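# Split magnet block stack into two equal stacks

## Task

Divide the tall pile of magnet blocks into two tidy piles of the same height resting on the bench, without toppling or scattering the row of blocks next to it, which must stay upright and roughly together. Both piles must stand by themselves with no gripper supporting them, and at the end both grippers must be open and moved away.

## Robot and tools

Robot: two 6-joint arms, left_arm and right_arm, each with a parallel two-finger gripper. Shared scene frame: origin on the table top midway between the arms, +x out over the table, +z up, left_arm on the +y side. The names left and right do not refer to image sides. Bases: left_arm at (+0.005, +0.328, 0) m, quat_wxyz (+0.995, 0, 0, +0.096); right_arm at (+0.043, -0.360, 0) m, quat_wxyz (+1.000, 0, 0, +0.012). A gripper's fingers point along its own +z and close along its y; the reported end_effector_position is the point between the pads, roughly 1 cm behind the tips. Reported hand positions can be off, worse at long reach.

Tool execute_actions, argument actions: a list holding zero or one item. Empty list: no motion, returns the state plus camera pictures. Motion item: {"rows": [[...]], "steps": N}, N from 5 to 15 (default 15), each step lasting 1/30 s. Each row is used for one step; if rows are fewer than steps, the final row repeats. Wait item: {"steps": N} with N up to 300 and no rows; it commands nothing and returns after N steps counted from the previous result. Optional pictures: true adds images to a motion result. A refused call moves nothing.

Row layout: one list of exactly 14 numbers, each in [-1, 1], covering both arms even if one stays put. First 7 for left_arm: waist, shoulder, elbow, wrist pitch, wrist yaw, wrist roll, then gripper opening; next 7 the same for right_arm. The six joint numbers are scaled offsets, not poses: they are measured from the joint angles shown in the latest result that lists them (before any such result, and for later calls in one reply, from where the arm stands when the action begins), never from the preceding row. Scale: 1.0 equals 1.202 rad for waist, 1.258 shoulder, 1.238 elbow, 2.073 wrist pitch, 2.022 for both wrist yaw and roll. Joint ranges in radians: waist -2.618 to 3.054, shoulder 0.000 to 3.142, elbow 0.000 to 3.142, wrist pitch -1.571 to 1.571, wrist yaw -1.571 to 1.571, wrist roll -2.094 to 2.094. Asking a joint to go more than 0.036 rad beyond its range gets the call refused; true limits may sit 0.036 rad either way, and a request past the real end is clipped there, with a "joint sent to its limit" line (possibly about an earlier action). Missing that line proves nothing about remaining room.

The opening number is absolute, not an offset: +1 fully open, -1 closed. Between the extremes, fingers go to where grip_measured would read that value. To hold a block, command roughly 0.03 under grip_measured; a smaller margin squeezes more gently. Pads push about 50 to 62 N at most, and can spike on first contact.

Sending all zeros is not a pause: it drives the arm back to the reference angles, and an arm may sag a bit each action. To hold position, in the first call of a reply send the offset back to the desired angles, then zeros, nudging further if a joint stays short. Between calls the robot keeps pursuing the last row until everything nearly stops or a step is HELD. Speed is limited: each joint target is held within a lead of the measured angle (0.202 rad waist, 0.258 shoulder, 0.238 elbow, 0.573 wrist pitch, 0.522 wrist yaw and roll), and targets are pulled back if they would put the gripper over 70 mm from where it is. Each result is taken 5 steps before its action ends; those steps run afterwards while the next reply is written.

Result lines: state line gives each gripper's position (m) and quat_wxyz in the scene frame. Joint positions and Joint velocities give, per arm, the six joints (rad, rad/s) then finger pad gap (m; 0.094 when fully open). grip_measured is the opening on the command scale, possibly off by about 1 mm. "joint command not followed" means the clearance check altered targets; HELD marks steps whose row was not (fully) sent. Joint torques are raw, offset and noisy. MOTOR HOT appears from 75 °C; at 90 °C an arm is halted 10 s, at 100 °C it goes limp and falls (OVER-TEMPERATURE FAULT). Avoid long loaded holds.

Cameras: cam_high (504x504, fixed overhead), cam_left_wrist and cam_right_wrist (616x616 fisheye). zoom_image takes camera (one of those names) and region [x0, y0, x1, y1] in that camera's pixels, origin top-left, at most 504 by 504, and returns a closer view of its latest image. read_manual returns only licence text. finished_scene takes scene, the current scene number, ends it irreversibly and reports success; replying with no tool call ends everything.

Avoid: arms colliding or pressing each other, knocking or placing any block off the table, dropping, slamming or pushing hard, disturbing the neighbouring row. Occasional external tugs on held items or nudges to loose blocks can happen. Magnet blocks attract each other, so separate them with care. Finish with both grippers open and withdrawn from the stacks.

Each tool is called after ">>>" as name(argument=value, ...) on one line, values as JSON.

## Session

>>> execute_actions(actions=[])

Scene clock: 0.00 s of 4600.00 s.
left_arm: end_effector_position=(+0.1984, +0.4011, +0.1856) grip_measured=+1.000 end_effector_quat_wxyz=(+0.317, -0.315, +0.893, +0.046) | right_arm: end_effector_position=(+0.3593, -0.1418, +0.3034) grip_measured=+1.000 end_effector_quat_wxyz=(+0.677, +0.029, +0.731, +0.081)
Joint positions: left_arm=[ 0.026  0.725  0.85  -1.06  -0.159 -0.406  0.094] | right_arm=[0.943 1.215 0.805 0.301 0.885 0.244 0.094]
Joint velocities: left_arm=[-0.012  0.007 -0.012 -0.007  0.051 -0.022  0.   ] | right_arm=[ 0.002 -0.007 -0.027 -0.037  0.037 -0.051  0.   ]
Joint torques (N m, as the arm reports them, + toward a larger angle): no reading

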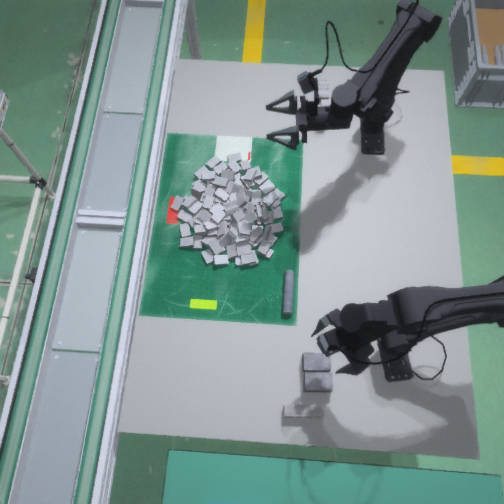

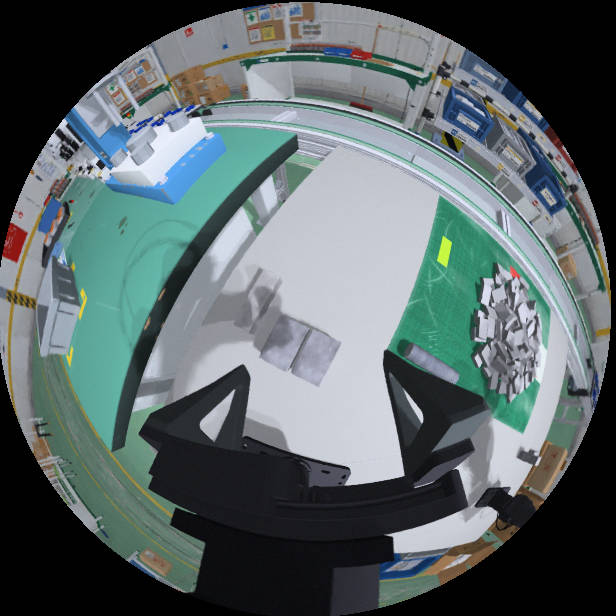

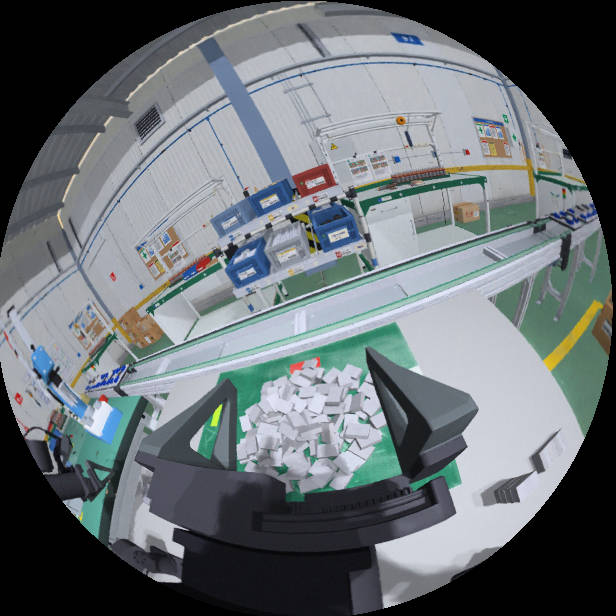

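>>> zoom_image(camera="cam_right_wrist", region=[460,400,600,540])

>>> zoom_image(camera="cam_high", region=[250,50,410,210])

>>> zoom_image(camera="cam_high", region=[250,300,410,460])

Region (460, 400, 600, 540) of cam_right_wrist's 616x616 image, scaled by 3.600, with more detail than that image has.

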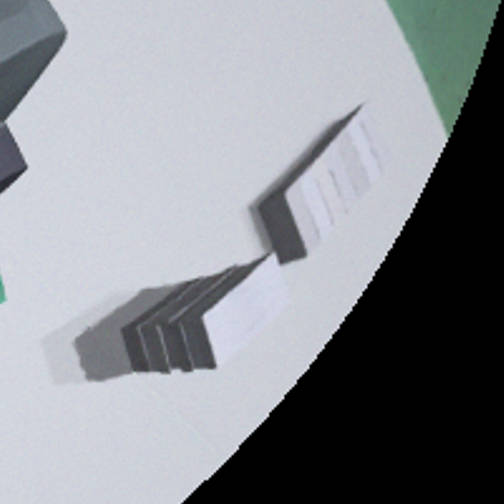

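Region (250, 50, 410, 210) of cam_high's 504x504 image, scaled by 3.150, with more detail than that image has.

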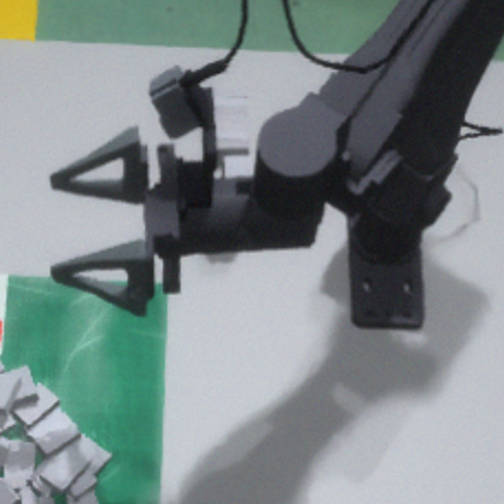

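Region (250, 300, 410, 460) of cam_high's 504x504 image, scaled by 3.150, with more detail than that image has.

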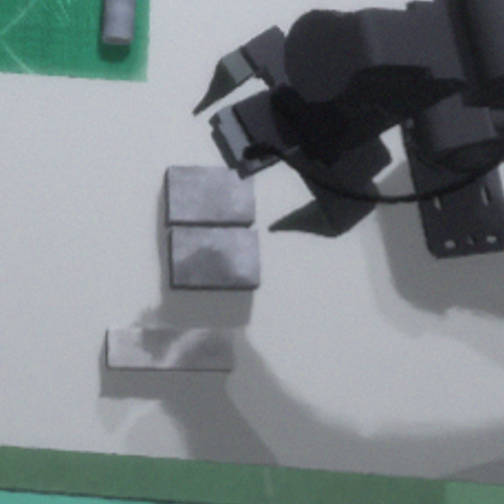

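>>> execute_actions(actions=[{"rows":[[0,0,0,0,0,0,1,-1,-0.489,0.077,-0.869,-0.438,-0.12,1]]}])

>>> execute_actions(actions=[{"steps":60}], pictures=true)

>>> zoom_image(camera="cam_high", region=[270,60,370,160])

Scene clock: 1.00 s of 4600.00 s.
left_arm: end_effector_position=(+0.1984, +0.4011, +0.1856) grip_measured=+1.000 end_effector_quat_wxyz=(+0.317, -0.315, +0.893, +0.046) | right_arm: end_effector_position=(+0.2950, -0.3022, +0.3096) grip_measured=+1.000 end_effector_quat_wxyz=(+0.572, -0.070, +0.816, +0.037)
Joint positions: left_arm=[ 0.026  0.725  0.85  -1.06  -0.159 -0.406  0.094] | right_arm=[ 0.325  0.624  0.891 -0.623  0.189  0.049  0.094]
Joint velocities: left_arm=[ 0.012  0.002  0.002 -0.051 -0.007 -0.037  0.   ] | right_arm=[-1.668 -0.769  0.134 -2.147 -0.799 -0.168  0.   ]
Joint torques (N m, as the arm reports them, + toward a larger angle): left_arm=[-0.01  0.78  6.49  0.94 -0.09  0.04] | right_arm=[ 0.58  4.18  6.56  1.25 -0.22 -0.1 ]
Steps of this call (steps 1 to 20: nothing new was sent; steps 21 to 30: the first 10 steps of this action). Readings (joint positions):
21: left_arm=[0.026 0.725 0.850 -1.060 -0.159 -0.406] | right_arm=[0.914 1.186 0.816 0.213 0.793 0.208]
22: left_arm=[0.026 0.725 0.850 -1.060 -0.159 -0.406] | right_arm=[0.855 1.133 0.824 0.087 0.678 0.166]
24: left_arm=[0.026 0.725 0.850 -1.060 -0.159 -0.406] | right_arm=[0.704 0.989 0.842 -0.137 0.482 0.110]
28: left_arm=[0.026 0.725 0.850 -1.060 -0.159 -0.406] | right_arm=[0.444 0.706 0.875 -0.470 0.252 0.062]
30: the state above

Scene clock: 3.00 s of 4600.00 s.
left_arm: end_effector_position=(+0.1984, +0.4011, +0.1856) grip_measured=+1.000 end_effector_quat_wxyz=(+0.317, -0.315, +0.893, +0.046) | right_arm: end_effector_position=(+0.1490, -0.3846, +0.1647) grip_measured=+1.000 end_effector_quat_wxyz=(+0.183, +0.116, +0.976, -0.024)
Joint positions: left_arm=[ 0.026  0.725  0.85  -1.06  -0.159 -0.406  0.094] | right_arm=[-0.25   0.598  0.895 -1.495  0.009  0.01   0.094]
Joint velocities: left_arm=[ 0.002  0.007 -0.002 -0.007 -0.022 -0.007  0.   ] | right_arm=[-0.007  0.022  0.012 -0.022 -0.051 -0.007  0.   ]
Joint torques (N m, as the arm reports them, + toward a larger angle): left_arm=[ 0.06  0.88  6.44  0.95 -0.08  0.03] | right_arm=[-0.9   2.42  6.4   0.74 -0.13 -0.09]
Kept back: nothing.
Steps of this call (steps 1 to 5: the last 5 steps of your previous action; steps 6 to 45: the robot went on to your last target; steps 46 to 60: nothing new was sent). Readings (joint positions):
1: left_arm=[0.026 0.725 0.850 -1.060 -0.159 -0.406] | right_arm=[0.269 0.605 0.894 -0.697 0.164 0.044]
2: left_arm=[0.026 0.725 0.850 -1.060 -0.159 -0.406] | right_arm=[0.213 0.598 0.895 -0.771 0.143 0.039]
4: left_arm=[0.026 0.725 0.850 -1.060 -0.159 -0.406] | right_arm=[0.104 0.598 0.895 -0.930 0.108 0.032]
8: left_arm=[0.026 0.725 0.850 -1.060 -0.159 -0.406] | right_arm=[-0.151 0.598 0.895 -1.240 0.056 0.021]
60: the state above
All arms were judged still, so your last target was given up. Only a new action makes them travel on or press farther. Fingers that are still opening or closing keep moving.
camera_calibration (this result's frames):
cam_right_wrist: T_world_to_cam=[[-0.478412, -0.874764, -0.0768748, -0.261209], [-0.873041, 0.464395, 0.148782, 0.327803], [-0.0944486, 0.138294, -0.985877, 0.346602], [0, 0, 0, 1]] pos_world=[0.193956, -0.428659, 0.272855]

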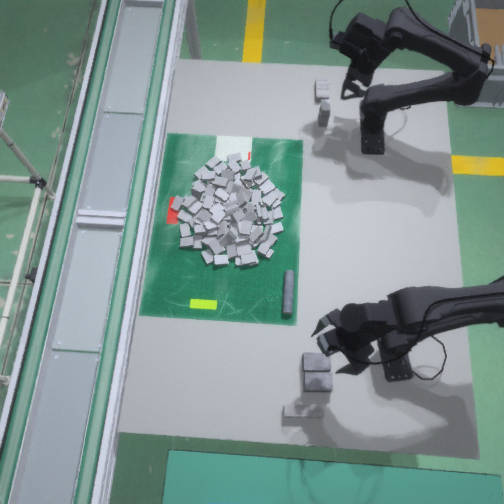

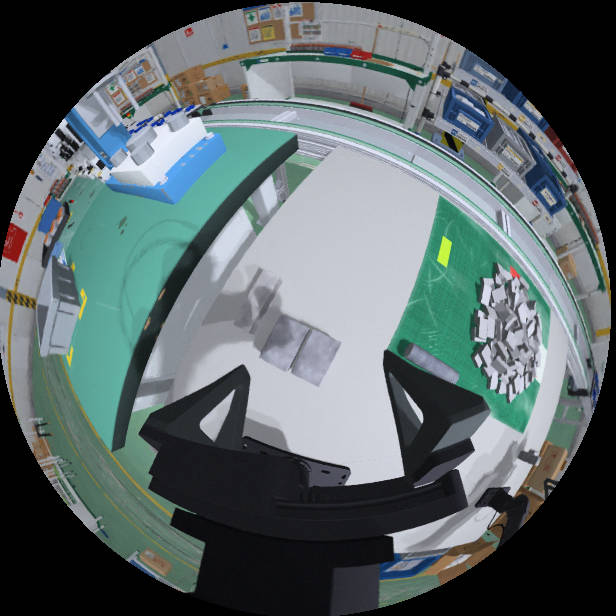

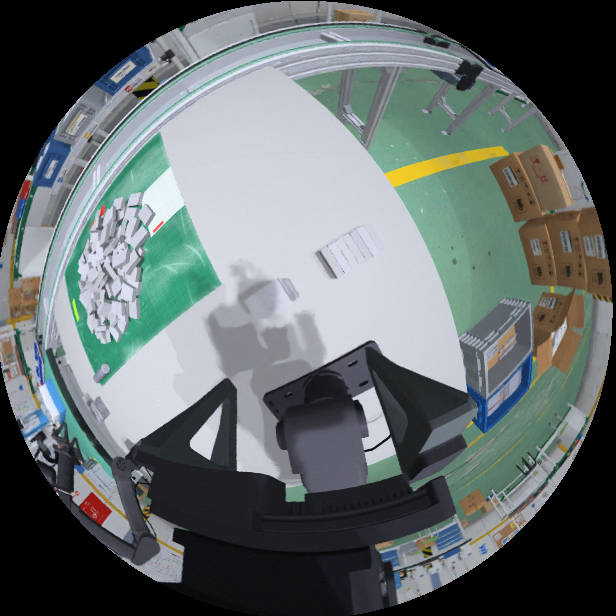

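Region (270, 60, 370, 160) of cam_high's 504x504 image, scaled by 5.040, with more detail than that image has.

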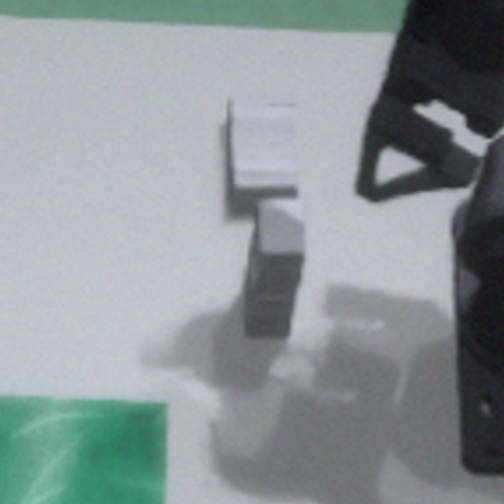

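>>> zoom_image(camera="cam_high", region=[305,95,345,135])

>>> zoom_image(camera="cam_right_wrist", region=[230,210,400,340])

Region (305, 95, 345, 135) of cam_high's 504x504 image, scaled by 12.600, with more detail than that image has.

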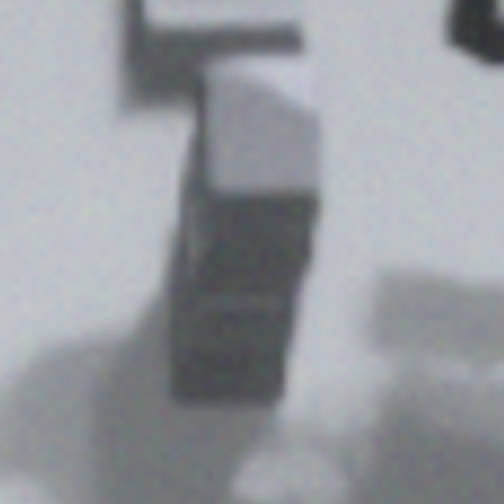

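Region (230, 210, 400, 340) of cam_right_wrist's 616x616 image, scaled by 2.965, with more detail than that image has; it fills the top 385 rows of this view, and the rest is white.

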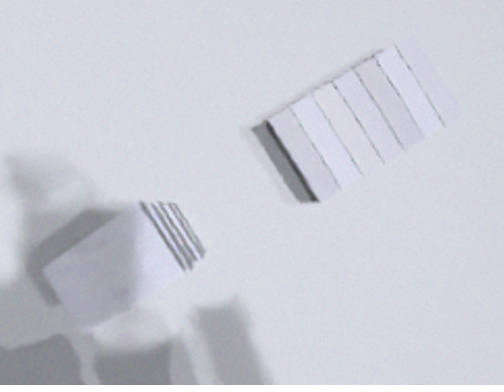

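>>> execute_actions(actions=[{"rows":[[0,0,0,0,0,0,1,0.105,0.419,0.035,0.057,-0.008,-0.062,1]]}])

>>> execute_actions(actions=[{"steps":20}], pictures=true)

Scene clock: 4.07 s of 4600.00 s.
left_arm: end_effector_position=(+0.1984, +0.4011, +0.1856) grip_measured=+1.000 end_effector_quat_wxyz=(+0.317, -0.315, +0.893, +0.046) | right_arm: end_effector_position=(+0.1995, -0.3761, +0.1153) grip_measured=+1.000 end_effector_quat_wxyz=(-0.018, +0.007, +1.000, +0.000)
Joint positions: left_arm=[ 0.026  0.725  0.85  -1.06  -0.159 -0.406  0.094] | right_arm=[-0.132  1.159  0.931 -1.379  0.003 -0.094  0.094]
Joint velocities: left_arm=[ 0.002 -0.007 -0.017  0.007 -0.051 -0.022  0.   ] | right_arm=[-0.007 -0.071  0.012  0.007  0.007 -0.081  0.   ]
Joint torques (N m, as the arm reports them, + toward a larger angle): left_arm=[-0.02  0.81  6.41  0.96 -0.08  0.05] | right_arm=[ 0.81 -4.6   6.73  0.14 -0.13 -0.07]
Steps of this call (steps 1 to 22: nothing new was sent; steps 23 to 32: the first 10 steps of this action). Readings (joint positions):
23: left_arm=[0.026 0.725 0.850 -1.060 -0.159 -0.406] | right_arm=[-0.228 0.626 0.901 -1.499 0.011 -0.006]
24: left_arm=[0.026 0.725 0.850 -1.060 -0.159 -0.406] | right_arm=[-0.186 0.690 0.915 -1.495 0.010 -0.026]
26: left_arm=[0.026 0.725 0.850 -1.060 -0.159 -0.406] | right_arm=[-0.143 0.861 0.930 -1.454 0.005 -0.056]
30: left_arm=[0.026 0.725 0.850 -1.060 -0.159 -0.406] | right_arm=[-0.132 1.143 0.931 -1.389 0.003 -0.087]
32: the state above

Scene clock: 4.73 s of 4600.00 s.
left_arm: end_effector_position=(+0.1984, +0.4011, +0.1856) grip_measured=+1.000 end_effector_quat_wxyz=(+0.317, -0.315, +0.893, +0.046) | right_arm: end_effector_position=(+0.1995, -0.3761, +0.1166) grip_measured=+1.000 end_effector_quat_wxyz=(-0.014, +0.001, +1.000, +0.000)
Joint positions: left_arm=[ 0.026  0.725  0.85  -1.06  -0.159 -0.406  0.094] | right_arm=[-0.132  1.15   0.931 -1.379  0.003 -0.106  0.094]
Joint velocities: left_arm=[-0.012 -0.007 -0.002 -0.037  0.037 -0.007  0.   ] | right_arm=[-0.012 -0.012 -0.012  0.007  0.007 -0.022  0.   ]
Joint torques (N m, as the arm reports them, + toward a larger angle): left_arm=[ 0.06  0.8   6.45  0.94 -0.06  0.06] | right_arm=[ 0.83 -3.91  6.71  0.16 -0.15 -0.09]
Kept back: nothing.
Steps of this call (steps 1 to 5: the last 5 steps of your previous action; steps 6 to 20: the robot went on to your last target). Readings (joint positions):
1: left_arm=[0.026 0.725 0.850 -1.060 -0.159 -0.406] | right_arm=[-0.132 1.155 0.931 -1.379 0.003 -0.096]
2: left_arm=[0.026 0.725 0.850 -1.060 -0.159 -0.406] | right_arm=[-0.132 1.152 0.931 -1.379 0.003 -0.099]
4: left_arm=[0.026 0.725 0.850 -1.060 -0.159 -0.406] | right_arm=[-0.132 1.150 0.931 -1.379 0.003 -0.101]
8: left_arm=[0.026 0.725 0.850 -1.060 -0.159 -0.406] | right_arm=[-0.132 1.150 0.931 -1.379 0.003 -0.104]
20: the state above
camera_calibration (this result's frames):
cam_right_wrist: T_world_to_cam=[[-0.271076, -0.962215, 0.0256813, -0.31953], [-0.824017, 0.245768, 0.510484, 0.241021], [-0.497507, 0.117218, -0.859504, 0.360524], [0, 0, 0, 1]] pos_world=[0.291352, -0.408952, 0.19504]

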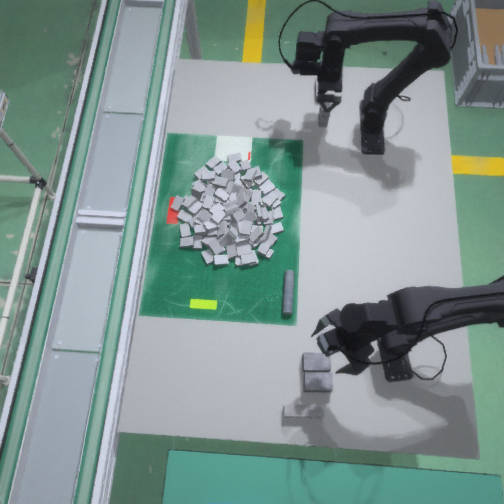

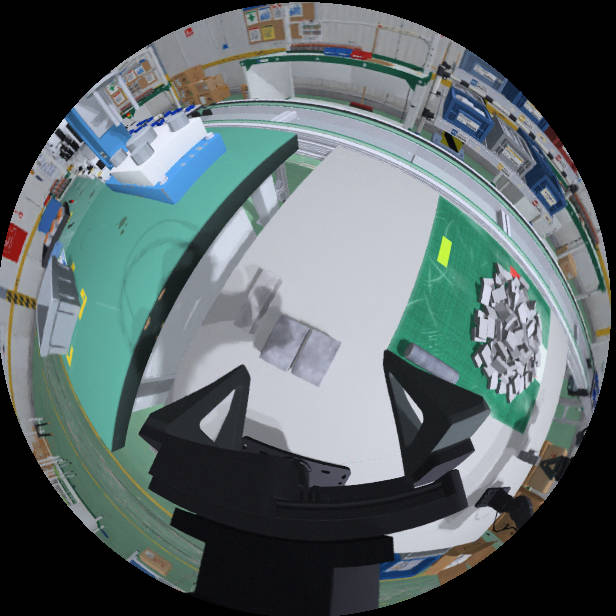

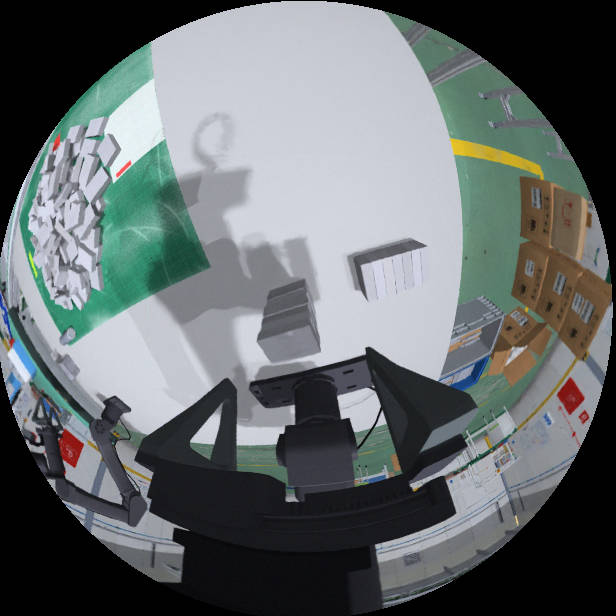

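>>> execute_actions(actions=[{"rows":[[0,0,0,0,0,0,1,0.015,-0.02,-0.03,0.02,0,0,0.6],[0,0,0,0,0,0,1,0.015,-0.02,-0.06,0.04,0,0,0.4],[0,0,0,0,0,0,1,0.015,-0.02,-0.09,0.06,0,0,0.4],[0,0,0,0,0,0,1,0.015,-0.02,-0.12,0.08,0,0,0.4],[0,0,0,0,0,0,1,0.015,-0.02,-0.145,0.097,0,0,0.4],[0,0,0,0,0,0,1,0.015,-0.02,-0.165,0.11,0,0,0.4]]}])

>>> execute_actions(actions=[{"steps":15}], pictures=true)

>>> zoom_image(camera="cam_right_wrist", region=[210,270,390,450])

Scene clock: 5.43 s of 4600.00 s.
left_arm: end_effector_position=(+0.1984, +0.4011, +0.1856) grip_measured=+1.000 end_effector_quat_wxyz=(+0.317, -0.315, +0.893, +0.046) | right_arm: end_effector_position=(+0.1828, -0.3730, +0.0655) grip_measured=+0.401 end_effector_quat_wxyz=(-0.036, -0.004, +0.999, +0.002)
Joint positions: left_arm=[ 0.026  0.725  0.85  -1.06  -0.159 -0.406  0.094] | right_arm=[-0.124  1.142  0.721 -1.221  0.003 -0.107  0.066]
Joint velocities: left_arm=[ 0.007  0.002  0.002  0.022  0.007 -0.007  0.   ] | right_arm=[ 0.007  0.002 -0.017  0.227 -0.037 -0.066  0.   ]
Joint torques (N m, as the arm reports them, + toward a larger angle): left_arm=[ 0.02  0.79  6.42  0.94 -0.09  0.04] | right_arm=[ 0.9  -3.09  6.59  0.42  0.    0.  ]
Steps of this call (steps 1 to 11: the robot went on to your last target; steps 12 to 21: the first 10 steps of this action). Readings (joint positions):
12: left_arm=[0.026 0.725 0.850 -1.060 -0.159 -0.406] | right_arm=[-0.131 1.149 0.927 -1.375 0.003 -0.107]
13: left_arm=[0.026 0.725 0.850 -1.060 -0.159 -0.406] | right_arm=[-0.128 1.147 0.915 -1.362 0.003 -0.107]
15: left_arm=[0.026 0.725 0.850 -1.060 -0.159 -0.406] | right_arm=[-0.124 1.142 0.862 -1.318 0.003 -0.107]
19: left_arm=[0.026 0.725 0.850 -1.060 -0.159 -0.406] | right_arm=[-0.124 1.142 0.736 -1.236 0.003 -0.107]
21: the state above

Scene clock: 5.93 s of 4600.00 s.
left_arm: end_effector_position=(+0.1984, +0.4011, +0.1856) grip_measured=+1.000 end_effector_quat_wxyz=(+0.317, -0.315, +0.893, +0.046) | right_arm: end_effector_position=(+0.1955, -0.3743, +0.0649) grip_measured=+0.401 end_effector_quat_wxyz=(-0.010, -0.004, +1.000, -0.000)
Joint positions: left_arm=[ 0.026  0.725  0.85  -1.06  -0.159 -0.406  0.094] | right_arm=[-0.124  1.142  0.721 -1.17   0.003 -0.107  0.066]
Joint velocities: left_arm=[-0.022  0.012  0.002 -0.007  0.007 -0.051  0.   ] | right_arm=[ 0.007 -0.002 -0.012  0.022  0.037 -0.022 -0.   ]
Joint torques (N m, as the arm reports them, + toward a larger angle): left_arm=[ 0.04  0.91  6.43  0.95 -0.06  0.06] | right_arm=[ 0.91 -3.2   6.59  0.32  0.    0.  ]
Kept back: nothing.
Steps of this call (steps 1 to 5: the last 5 steps of your previous action; steps 6 to 15: the robot went on to your last target). Readings (joint positions):
1: left_arm=[0.026 0.725 0.850 -1.060 -0.159 -0.406] | right_arm=[-0.124 1.142 0.721 -1.213 0.003 -0.107]
2: left_arm=[0.026 0.725 0.850 -1.060 -0.159 -0.406] | right_arm=[-0.124 1.142 0.721 -1.202 0.003 -0.107]
4: left_arm=[0.026 0.725 0.850 -1.060 -0.159 -0.406] | right_arm=[-0.124 1.142 0.721 -1.189 0.003 -0.107]
8: left_arm=[0.026 0.725 0.850 -1.060 -0.159 -0.406] | right_arm=[-0.124 1.142 0.721 -1.175 0.003 -0.107]
15: the state above
camera_calibration (this result's frames):
cam_right_wrist: T_world_to_cam=[[-0.262427, -0.96464, 0.0245309, -0.320104], [-0.829701, 0.238551, 0.504668, 0.262432], [-0.492675, 0.112085, -0.862965, 0.311208], [0, 0, 0, 1]] pos_world=[0.287061, -0.40627, 0.143973]

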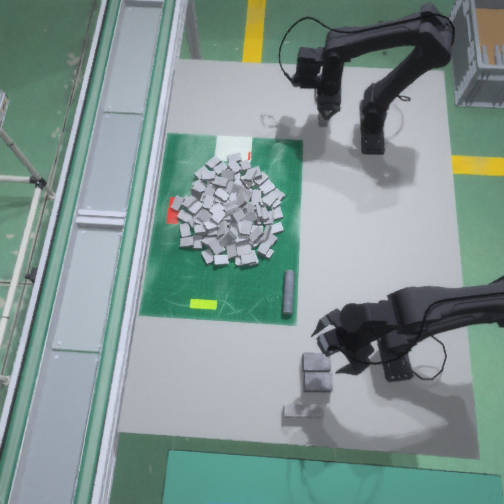

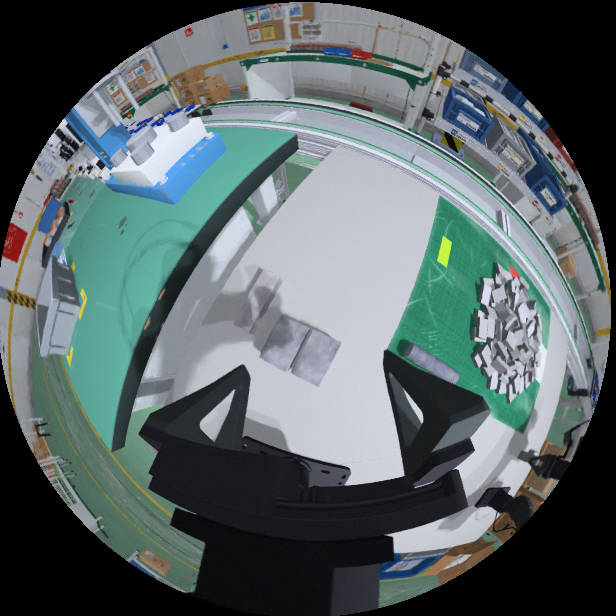

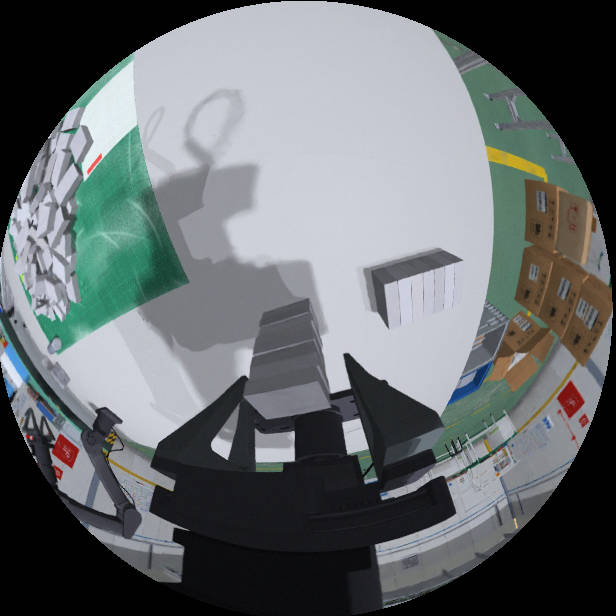

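Region (210, 270, 390, 450) of cam_right_wrist's 616x616 image, scaled by 2.800, with more detail than that image has.

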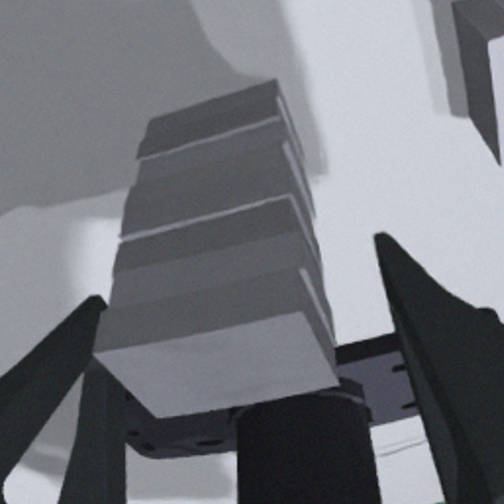

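>>> execute_actions(actions=[{"rows":[[0,0,0,0,0,0,1,0.028,0.006,-0.026,0.038,0,0,0.4]]}])

>>> execute_actions(actions=[{"rows":[[0,0,0,0,0,0,1,0,0,0,0,0,0,0.05]]}], pictures=true)

>>> zoom_image(camera="cam_right_wrist", region=[210,270,390,450])

>>> zoom_image(camera="cam_high", region=[295,80,355,140])

Scene clock: 6.63 s of 4600.00 s.
left_arm: end_effector_position=(+0.1984, +0.4011, +0.1856) grip_measured=+1.000 end_effector_quat_wxyz=(+0.317, -0.315, +0.893, +0.046) | right_arm: end_effector_position=(+0.2017, -0.3710, +0.0585) grip_measured=+0.401 end_effector_quat_wxyz=(+0.004, -0.016, +1.000, -0.002)
Joint positions: left_arm=[ 0.026  0.725  0.85  -1.06  -0.159 -0.406  0.094] | right_arm=[-0.099  1.142  0.695 -1.115  0.003 -0.107  0.066]
Joint velocities: left_arm=[ 0.007  0.002 -0.007 -0.037  0.051  0.007  0.   ] | right_arm=[ 0.007  0.012 -0.022  0.139  0.022 -0.037 -0.   ]
Joint torques (N m, as the arm reports them, + toward a larger angle): left_arm=[-0.05  0.86  6.5   0.94 -0.1   0.05] | right_arm=[ 0.85 -1.17  5.68  0.36 -0.01  0.  ]
Steps of this call (steps 1 to 11: the robot went on to your last target; steps 12 to 21: the first 10 steps of this action). Readings (joint positions):
12: left_arm=[0.026 0.725 0.850 -1.060 -0.159 -0.406] | right_arm=[-0.119 1.142 0.718 -1.161 0.003 -0.107]
13: left_arm=[0.026 0.725 0.850 -1.060 -0.159 -0.406] | right_arm=[-0.111 1.142 0.711 -1.149 0.003 -0.107]
15: left_arm=[0.026 0.725 0.850 -1.060 -0.159 -0.406] | right_arm=[-0.101 1.142 0.700 -1.133 0.003 -0.107]
19: left_arm=[0.026 0.725 0.850 -1.060 -0.159 -0.406] | right_arm=[-0.099 1.142 0.695 -1.120 0.003 -0.107]
21: the state above

Scene clock: 7.13 s of 4600.00 s.
left_arm: end_effector_position=(+0.1984, +0.4011, +0.1856) grip_measured=+1.000 end_effector_quat_wxyz=(+0.317, -0.315, +0.893, +0.046) | right_arm: end_effector_position=(+0.2030, -0.3711, +0.0585) grip_measured=+0.051 end_effector_quat_wxyz=(+0.007, -0.016, +1.000, -0.002)
Joint positions: left_arm=[ 0.026  0.725  0.85  -1.06  -0.159 -0.406  0.094] | right_arm=[-0.099  1.142  0.695 -1.11   0.003 -0.107  0.049]
Joint velocities: left_arm=[-0.017  0.007  0.002 -0.022 -0.095  0.022  0.   ] | right_arm=[0.002 0.002 0.002 0.051 0.095 0.037 0.001]
Joint torques (N m, as the arm reports them, + toward a larger angle): left_arm=[ 0.    0.84  6.42  0.94 -0.07  0.03] | right_arm=[-0.04 -1.83  6.18  0.2   0.    0.  ]
Steps of this call (steps 1 to 5: the last 5 steps of your previous action; steps 6 to 15: the first 10 steps of this action, its rows measured from where the robot was after step 5). Readings (joint positions):
5: left_arm=[0.026 0.725 0.850 -1.060 -0.159 -0.406] | right_arm=[-0.099 1.142 0.695 -1.110 0.003 -0.107]
6: left_arm=[0.026 0.725 0.850 -1.060 -0.159 -0.406] | right_arm=[-0.099 1.142 0.695 -1.110 0.003 -0.107]
7: left_arm=[0.026 0.725 0.850 -1.060 -0.159 -0.406] | right_arm=[-0.099 1.142 0.695 -1.110 0.003 -0.107]
9: left_arm=[0.026 0.725 0.850 -1.060 -0.159 -0.406] | right_arm=[-0.099 1.142 0.695 -1.110 0.003 -0.107]
13: left_arm=[0.026 0.725 0.850 -1.060 -0.159 -0.406] | right_arm=[-0.099 1.142 0.695 -1.110 0.003 -0.107]
15: the state above
camera_calibration (this result's frames):
cam_right_wrist: T_world_to_cam=[[-0.239169, -0.970787, 0.0192529, -0.321604], [-0.851942, 0.21932, 0.475493, 0.270179], [-0.465825, 0.0973209, -0.879509, 0.299089], [0, 0, 0, 1]] pos_world=[0.292582, -0.400573, 0.140775]

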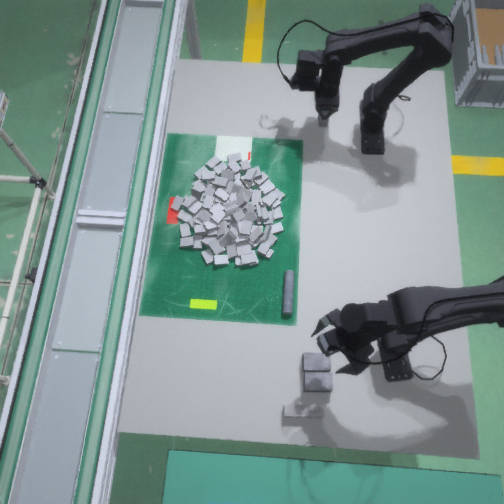

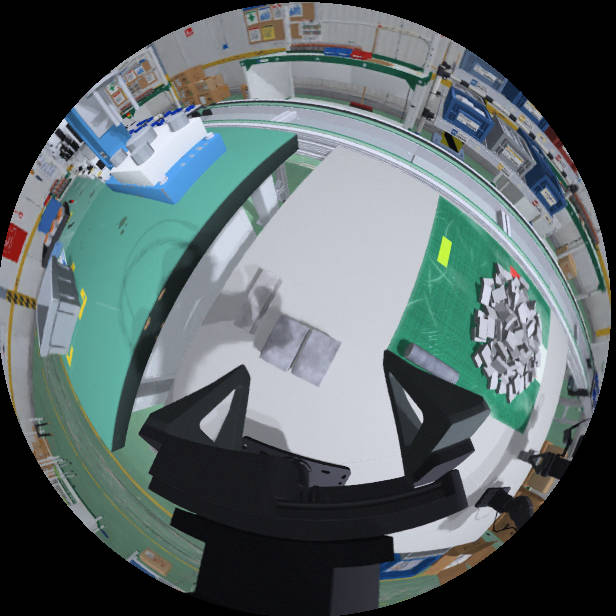

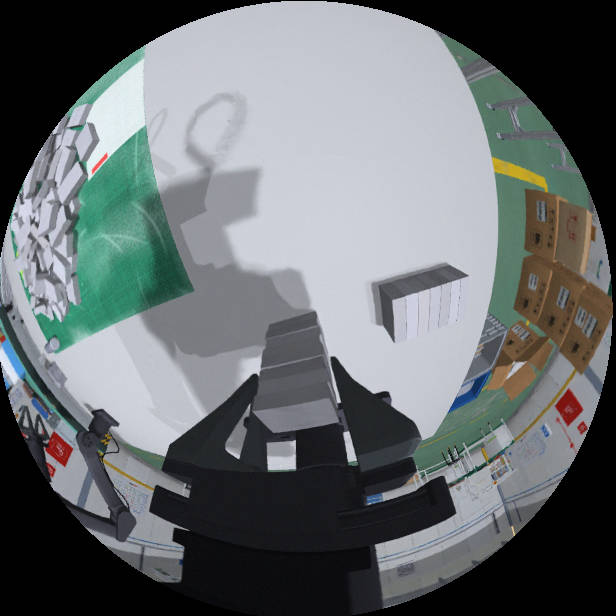

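Region (210, 270, 390, 450) of cam_right_wrist's 616x616 image, scaled by 2.800, with more detail than that image has.

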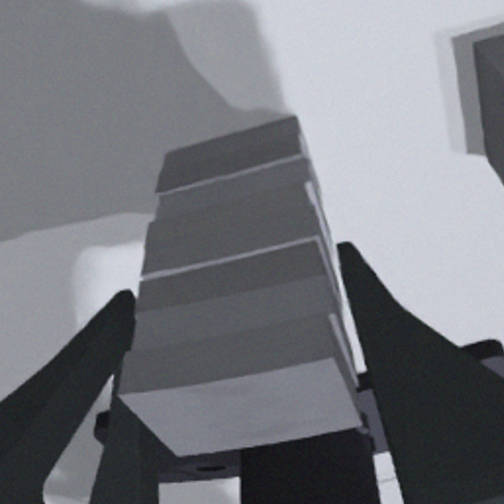

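Region (295, 80, 355, 140) of cam_high's 504x504 image, scaled by 8.400, with more detail than that image has.

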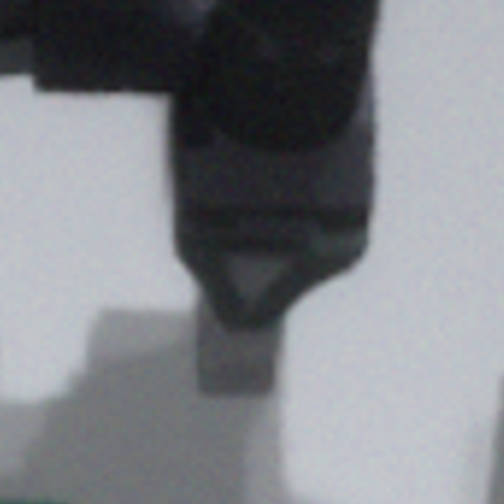

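>>> execute_actions(actions=[{"rows":[[0,0,0,0,0,0,1,0,0,-0.016,0,0,0.02,0.05]],"steps":10}])

>>> execute_actions(actions=[{"rows":[[0,0,0,0,0,0,1,0,0,0,0,0,0,-0.05],[0,0,0,0,0,0,1,0,0,0,0,0,0,-0.1],[0,0,0,0,0,0,1,0,0,0,0,0,0,-0.15],[0,0,0,0,0,0,1,0,0,0,0,0,0,-0.22]]}])

>>> execute_actions(actions=[{"rows":[[0,0,0,0,0,0,1,0,0,0.02,-0.01,0,0,-0.22],[0,0,0,0,0,0,1,0,0,0.04,-0.025,0,0,-0.22],[0,0,0,0,0,0,1,0,0,0.06,-0.04,0,0,-0.22],[0,0,0,0,0,0,1,0,0,0.08,-0.05,0,0,-0.22]]}], pictures=true)

>>> zoom_image(camera="cam_right_wrist", region=[210,270,390,450])

Scene clock: 7.67 s of 4600.00 s.
left_arm: end_effector_position=(+0.1984, +0.4011, +0.1856) grip_measured=+1.000 end_effector_quat_wxyz=(+0.317, -0.315, +0.893, +0.046) | right_arm: end_effector_position=(+0.1996, -0.3709, +0.0557) grip_measured=+0.051 end_effector_quat_wxyz=(+0.001, -0.006, +1.000, -0.002)
Joint positions: left_arm=[ 0.026  0.725  0.85  -1.06  -0.159 -0.406  0.094] | right_arm=[-0.099  1.142  0.684 -1.11   0.003 -0.086  0.049]
Joint velocities: left_arm=[-0.007  0.012 -0.017 -0.051 -0.037 -0.007  0.   ] | right_arm=[-0.012  0.007 -0.046 -0.007  0.037  0.081  0.001]
Joint torques (N m, as the arm reports them, + toward a larger angle): left_arm=[ 0.02  0.86  6.43  0.94 -0.08  0.06] | right_arm=[ 0.   -1.76  5.74  0.18 -0.01  0.07]
Steps of this call (steps 1 to 5: the last 5 steps of your previous action; steps 6 to 11: the robot went on to your last target; steps 12 to 16: the first 5 steps of this action). Readings (joint positions):
12: left_arm=[0.026 0.725 0.850 -1.060 -0.159 -0.406] | right_arm=[-0.099 1.142 0.694 -1.110 0.003 -0.102]
13: left_arm=[0.026 0.725 0.850 -1.060 -0.159 -0.406] | right_arm=[-0.099 1.142 0.692 -1.110 0.003 -0.096]
15: left_arm=[0.026 0.725 0.850 -1.060 -0.159 -0.406] | right_arm=[-0.099 1.142 0.686 -1.110 0.003 -0.088]
16: the state above

Scene clock: 8.17 s of 4600.00 s.
left_arm: end_effector_position=(+0.1984, +0.4011, +0.1856) grip_measured=+1.000 end_effector_quat_wxyz=(+0.317, -0.315, +0.893, +0.046) | right_arm: end_effector_position=(+0.1992, -0.3712, +0.0554) grip_measured=-0.146 end_effector_quat_wxyz=(+0.000, -0.002, +1.000, -0.003)
Joint positions: left_arm=[ 0.026  0.725  0.85  -1.06  -0.159 -0.406  0.094] | right_arm=[-0.099  1.142  0.682 -1.11   0.005 -0.078  0.04 ]
Joint velocities: left_arm=[-0.002 -0.022 -0.007 -0.022  0.022 -0.022  0.   ] | right_arm=[ 0.017 -0.007  0.012  0.007  0.022 -0.007 -0.   ]
Joint torques (N m, as the arm reports them, + toward a larger angle): left_arm=[ 0.01  0.82  6.44  0.97 -0.08  0.04] | right_arm=[ 0.   -1.79  6.13  0.18 -0.03  0.  ]
Steps of this call (steps 1 to 5: the last 5 steps of your previous action; steps 6 to 15: the first 10 steps of this action, its rows measured from where the robot was after step 5). Readings (joint positions):
5: left_arm=[0.026 0.725 0.850 -1.060 -0.159 -0.406] | right_arm=[-0.099 1.142 0.682 -1.110 0.003 -0.078]
6: left_arm=[0.026 0.725 0.850 -1.060 -0.159 -0.406] | right_arm=[-0.099 1.142 0.682 -1.110 0.003 -0.078]
7: left_arm=[0.026 0.725 0.850 -1.060 -0.159 -0.406] | right_arm=[-0.099 1.142 0.682 -1.110 0.004 -0.078]
9: left_arm=[0.026 0.725 0.850 -1.060 -0.159 -0.406] | right_arm=[-0.099 1.142 0.682 -1.110 0.005 -0.078]
13: left_arm=[0.026 0.725 0.850 -1.060 -0.159 -0.406] | right_arm=[-0.099 1.142 0.682 -1.110 0.005 -0.078]
15: the state above

Scene clock: 8.67 s of 4600.00 s.
left_arm: end_effector_position=(+0.1984, +0.4011, +0.1856) grip_measured=+1.000 end_effector_quat_wxyz=(+0.317, -0.315, +0.893, +0.046) | right_arm: end_effector_position=(+0.1988, -0.3712, +0.0704) grip_measured=-0.146 end_effector_quat_wxyz=(-0.006, -0.002, +1.000, -0.002)
Joint positions: left_arm=[ 0.026  0.725  0.85  -1.06  -0.159 -0.406  0.094] | right_arm=[-0.099  1.142  0.743 -1.184  0.005 -0.078  0.04 ]
Joint velocities: left_arm=[ 0.017 -0.017  0.017  0.007  0.007  0.007  0.   ] | right_arm=[-0.007  0.002  0.007 -0.125 -0.051 -0.007 -0.   ]
Joint torques (N m, as the arm reports them, + toward a larger angle): left_arm=[-0.04  0.83  6.52  0.93 -0.1   0.05] | right_arm=[ 0.   -1.79  9.12 -0.04 -0.01 -0.01]
Steps of this call (steps 1 to 5: the last 5 steps of your previous action; steps 6 to 15: the first 10 steps of this action, its rows measured from where the robot was after step 5). Readings (joint positions):
5: left_arm=[0.026 0.725 0.850 -1.060 -0.159 -0.406] | right_arm=[-0.099 1.142 0.682 -1.110 0.005 -0.078]
6: left_arm=[0.026 0.725 0.850 -1.060 -0.159 -0.406] | right_arm=[-0.099 1.142 0.682 -1.111 0.005 -0.078]
7: left_arm=[0.026 0.725 0.850 -1.060 -0.159 -0.406] | right_arm=[-0.099 1.142 0.684 -1.114 0.005 -0.078]
9: left_arm=[0.026 0.725 0.850 -1.060 -0.159 -0.406] | right_arm=[-0.099 1.142 0.699 -1.143 0.005 -0.078]
13: left_arm=[0.026 0.725 0.850 -1.060 -0.159 -0.406] | right_arm=[-0.099 1.142 0.740 -1.180 0.005 -0.078]
15: the state above
camera_calibration (this result's frames):
cam_right_wrist: T_world_to_cam=[[-0.266273, -0.963555, 0.0257027, -0.315243], [-0.832918, 0.243429, 0.496982, 0.264623], [-0.485126, 0.110924, -0.86738, 0.315671], [0, 0, 0, 1]] pos_world=[0.289608, -0.403186, 0.150397]

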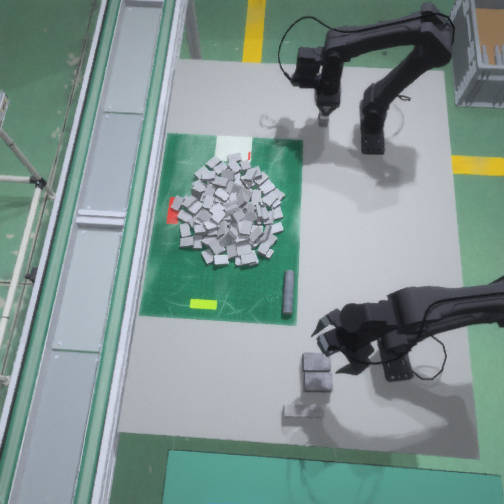

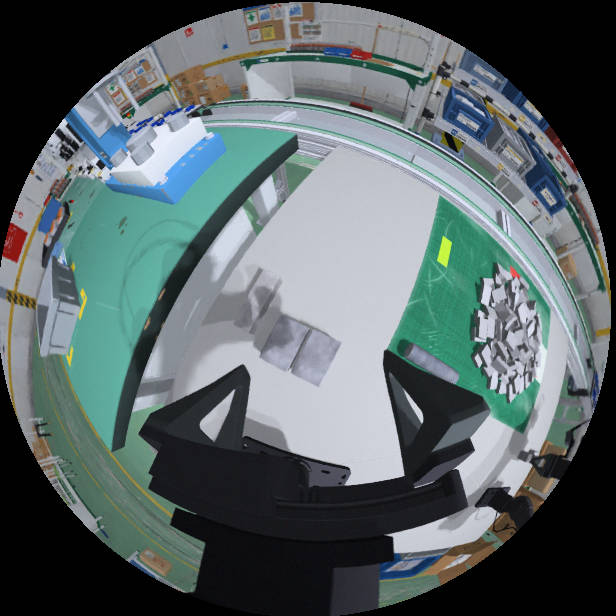

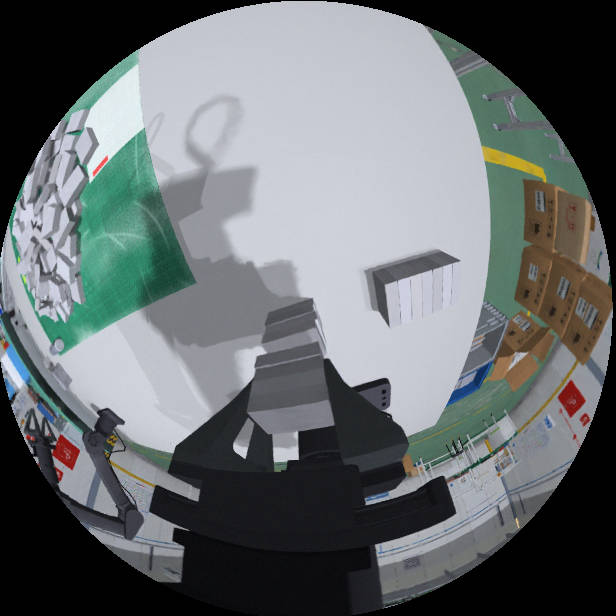

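Region (210, 270, 390, 450) of cam_right_wrist's 616x616 image, scaled by 2.800, with more detail than that image has.

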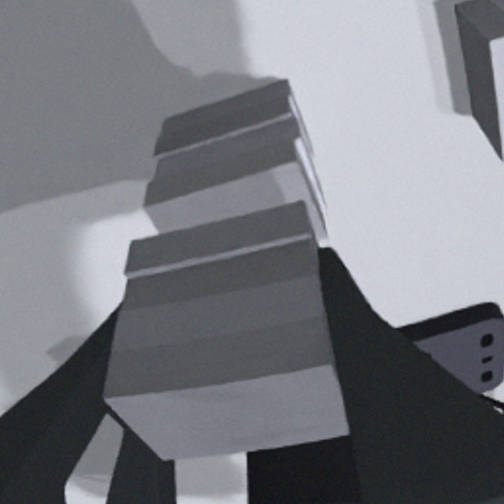

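>>> execute_actions(actions=[{"rows":[[0,0,0,0,0,0,1,0.05,0,0.03,0,0,0,-0.22],[0,0,0,0,0,0,1,0.1,0,0.03,0,0,0,-0.22],[0,0,0,0,0,0,1,0.17,0,0.03,0,0,0,-0.22],[0,0,0,0,0,0,1,0.24,0,0.03,0,0,0,-0.22],[0,0,0,0,0,0,1,0.31,0,0.03,0,0,0,-0.22],[0,0,0,0,0,0,1,0.38,0,0.03,0,0,0,-0.22],[0,0,0,0,0,0,1,0.45,0,0.03,0,0,0,-0.22],[0,0,0,0,0,0,1,0.52,0,0.03,0,0,0,-0.22],[0,0,0,0,0,0,1,0.59,0,0.03,0,0,0,-0.22],[0,0,0,0,0,0,1,0.65,0,0.03,0,0,0,-0.22],[0,0,0,0,0,0,1,0.7,0,0.03,0,0,0,-0.22],[0,0,0,0,0,0,1,0.74,0,0.03,0,0,0,-0.22]]}])

>>> execute_actions(actions=[{"rows":[[0,0,0,0,0,0,1,0,0.03,0,0.03,0,0,-0.22],[0,0,0,0,0,0,1,0,0.06,0,0.06,0,0,-0.22],[0,0,0,0,0,0,1,0,0.09,0,0.09,0,0,-0.22],[0,0,0,0,0,0,1,0,0.12,-0.01,0.12,0,0,-0.22],[0,0,0,0,0,0,1,0,0.14,-0.02,0.14,0,0,-0.22],[0,0,0,0,0,0,1,0,0.16,-0.03,0.16,0,0,-0.22],[0,0,0,0,0,0,1,0,0.18,-0.03,0.16,0,0,-0.22],[0,0,0,0,0,0,1,0,0.19,-0.03,0.16,0,0,-0.22]]}])

>>> execute_actions(actions=[{"steps":15}])

Scene clock: 9.67 s of 4600.00 s.
left_arm: end_effector_position=(+0.1984, +0.4011, +0.1856) grip_measured=+1.000 end_effector_quat_wxyz=(+0.317, -0.315, +0.893, +0.046) | right_arm: end_effector_position=(+0.1795, -0.2819, +0.0704) grip_measured=-0.147 end_effector_quat_wxyz=(-0.003, -0.296, +0.955, -0.006)
Joint positions: left_arm=[ 0.026  0.725  0.85  -1.06  -0.159 -0.406  0.094] | right_arm=[ 0.499  1.142  0.743 -1.18   0.011 -0.078  0.04 ]
Joint velocities: left_arm=[-0.012 -0.022  0.002 -0.022  0.007 -0.037  0.   ] | right_arm=[ 2.147 -0.002 -0.007  0.066  0.022  0.051 -0.   ]
Joint torques (N m, as the arm reports them, + toward a larger angle): left_arm=[ 0.    0.85  6.48  0.95 -0.07  0.06] | right_arm=[-0.46 -1.87  8.93  0.07 -0.13 -0.01]
Steps of this call (steps 1 to 5: the last 5 steps of your previous action; steps 6 to 20: the robot went on to your last target; steps 21 to 30: the first 10 steps of this action). Readings (joint positions):
21: left_arm=[0.026 0.725 0.850 -1.060 -0.159 -0.406] | right_arm=[-0.091 1.142 0.743 -1.202 0.008 -0.078]
22: left_arm=[0.026 0.725 0.850 -1.060 -0.159 -0.406] | right_arm=[-0.064 1.142 0.743 -1.201 0.013 -0.078]
24: left_arm=[0.026 0.725 0.850 -1.060 -0.159 -0.406] | right_arm=[0.050 1.142 0.743 -1.197 0.019 -0.078]
28: left_arm=[0.026 0.725 0.850 -1.060 -0.159 -0.406] | right_arm=[0.349 1.142 0.743 -1.183 0.013 -0.078]
30: the state above

Scene clock: 10.17 s of 4600.00 s.
left_arm: end_effector_position=(+0.1984, +0.4011, +0.1856) grip_measured=+1.000 end_effector_quat_wxyz=(+0.317, -0.315, +0.893, +0.046) | right_arm: end_effector_position=(+0.1740, -0.2187, +0.0214) grip_measured=-0.147 end_effector_quat_wxyz=(-0.015, -0.429, +0.903, -0.001)
Joint positions: left_arm=[ 0.026  0.725  0.85  -1.06  -0.159 -0.406  0.094] | right_arm=[ 0.784  1.387  0.703 -0.914 -0.009 -0.078  0.04 ]
Joint velocities: left_arm=[-0.002 -0.002 -0.002  0.022 -0.051  0.022  0.   ] | right_arm=[ 0.007  0.256 -0.144  0.3   -0.051  0.007  0.   ]
Joint torques (N m, as the arm reports them, + toward a larger angle): left_arm=[-0.05  0.87  6.46  0.97 -0.09  0.05] | right_arm=[-0.47 -5.49  6.67  0.19  0.02 -0.01]
Steps of this call (steps 1 to 5: the last 5 steps of your previous action; steps 6 to 15: the first 10 steps of this action, its rows measured from where the robot was after step 5). Readings (joint positions):
5: left_arm=[0.026 0.725 0.850 -1.060 -0.159 -0.406] | right_arm=[0.778 1.142 0.743 -1.178 -0.007 -0.078]
6: left_arm=[0.026 0.725 0.850 -1.060 -0.159 -0.406] | right_arm=[0.784 1.146 0.743 -1.176 -0.010 -0.078]
7: left_arm=[0.026 0.725 0.850 -1.060 -0.159 -0.406] | right_arm=[0.784 1.158 0.743 -1.165 -0.009 -0.078]
9: left_arm=[0.026 0.725 0.850 -1.060 -0.159 -0.406] | right_arm=[0.784 1.214 0.742 -1.114 -0.009 -0.078]
13: left_arm=[0.026 0.725 0.850 -1.060 -0.159 -0.406] | right_arm=[0.784 1.352 0.715 -0.955 -0.009 -0.078]
15: the state above

Scene clock: 10.67 s of 4600.00 s.
left_arm: end_effector_position=(+0.1984, +0.4011, +0.1856) grip_measured=+1.000 end_effector_quat_wxyz=(+0.317, -0.315, +0.893, +0.046) | right_arm: end_effector_position=(+0.1808, -0.2116, +0.0189) grip_measured=-0.147 end_effector_quat_wxyz=(+0.003, -0.429, +0.903, +0.006)
Joint positions: left_arm=[ 0.026  0.725  0.85  -1.06  -0.159 -0.406  0.094] | right_arm=[ 0.784  1.394  0.697 -0.864 -0.009 -0.078  0.04 ]
Joint velocities: left_arm=[ 0.007  0.032 -0.002  0.051 -0.051  0.007  0.   ] | right_arm=[-0.012 -0.002 -0.002  0.022 -0.007  0.037 -0.001]
Joint torques (N m, as the arm reports them, + toward a larger angle): left_arm=[-0.01  0.81  6.42  0.98 -0.1   0.05] | right_arm=[-0.5  -4.67  6.43  0.37  0.01  0.  ]
Kept back: nothing.
Steps of this call (steps 1 to 5: the last 5 steps of your previous action; steps 6 to 15: the robot went on to your last target). Readings (joint positions):
1: left_arm=[0.026 0.725 0.850 -1.060 -0.159 -0.406] | right_arm=[0.784 1.393 0.699 -0.903 -0.009 -0.078]
2: left_arm=[0.026 0.725 0.850 -1.060 -0.159 -0.406] | right_arm=[0.784 1.394 0.697 -0.897 -0.009 -0.078]
4: left_arm=[0.026 0.725 0.850 -1.060 -0.159 -0.406] | right_arm=[0.784 1.394 0.697 -0.885 -0.009 -0.078]
8: left_arm=[0.026 0.725 0.850 -1.060 -0.159 -0.406] | right_arm=[0.784 1.394 0.697 -0.869 -0.009 -0.078]
15: the state above


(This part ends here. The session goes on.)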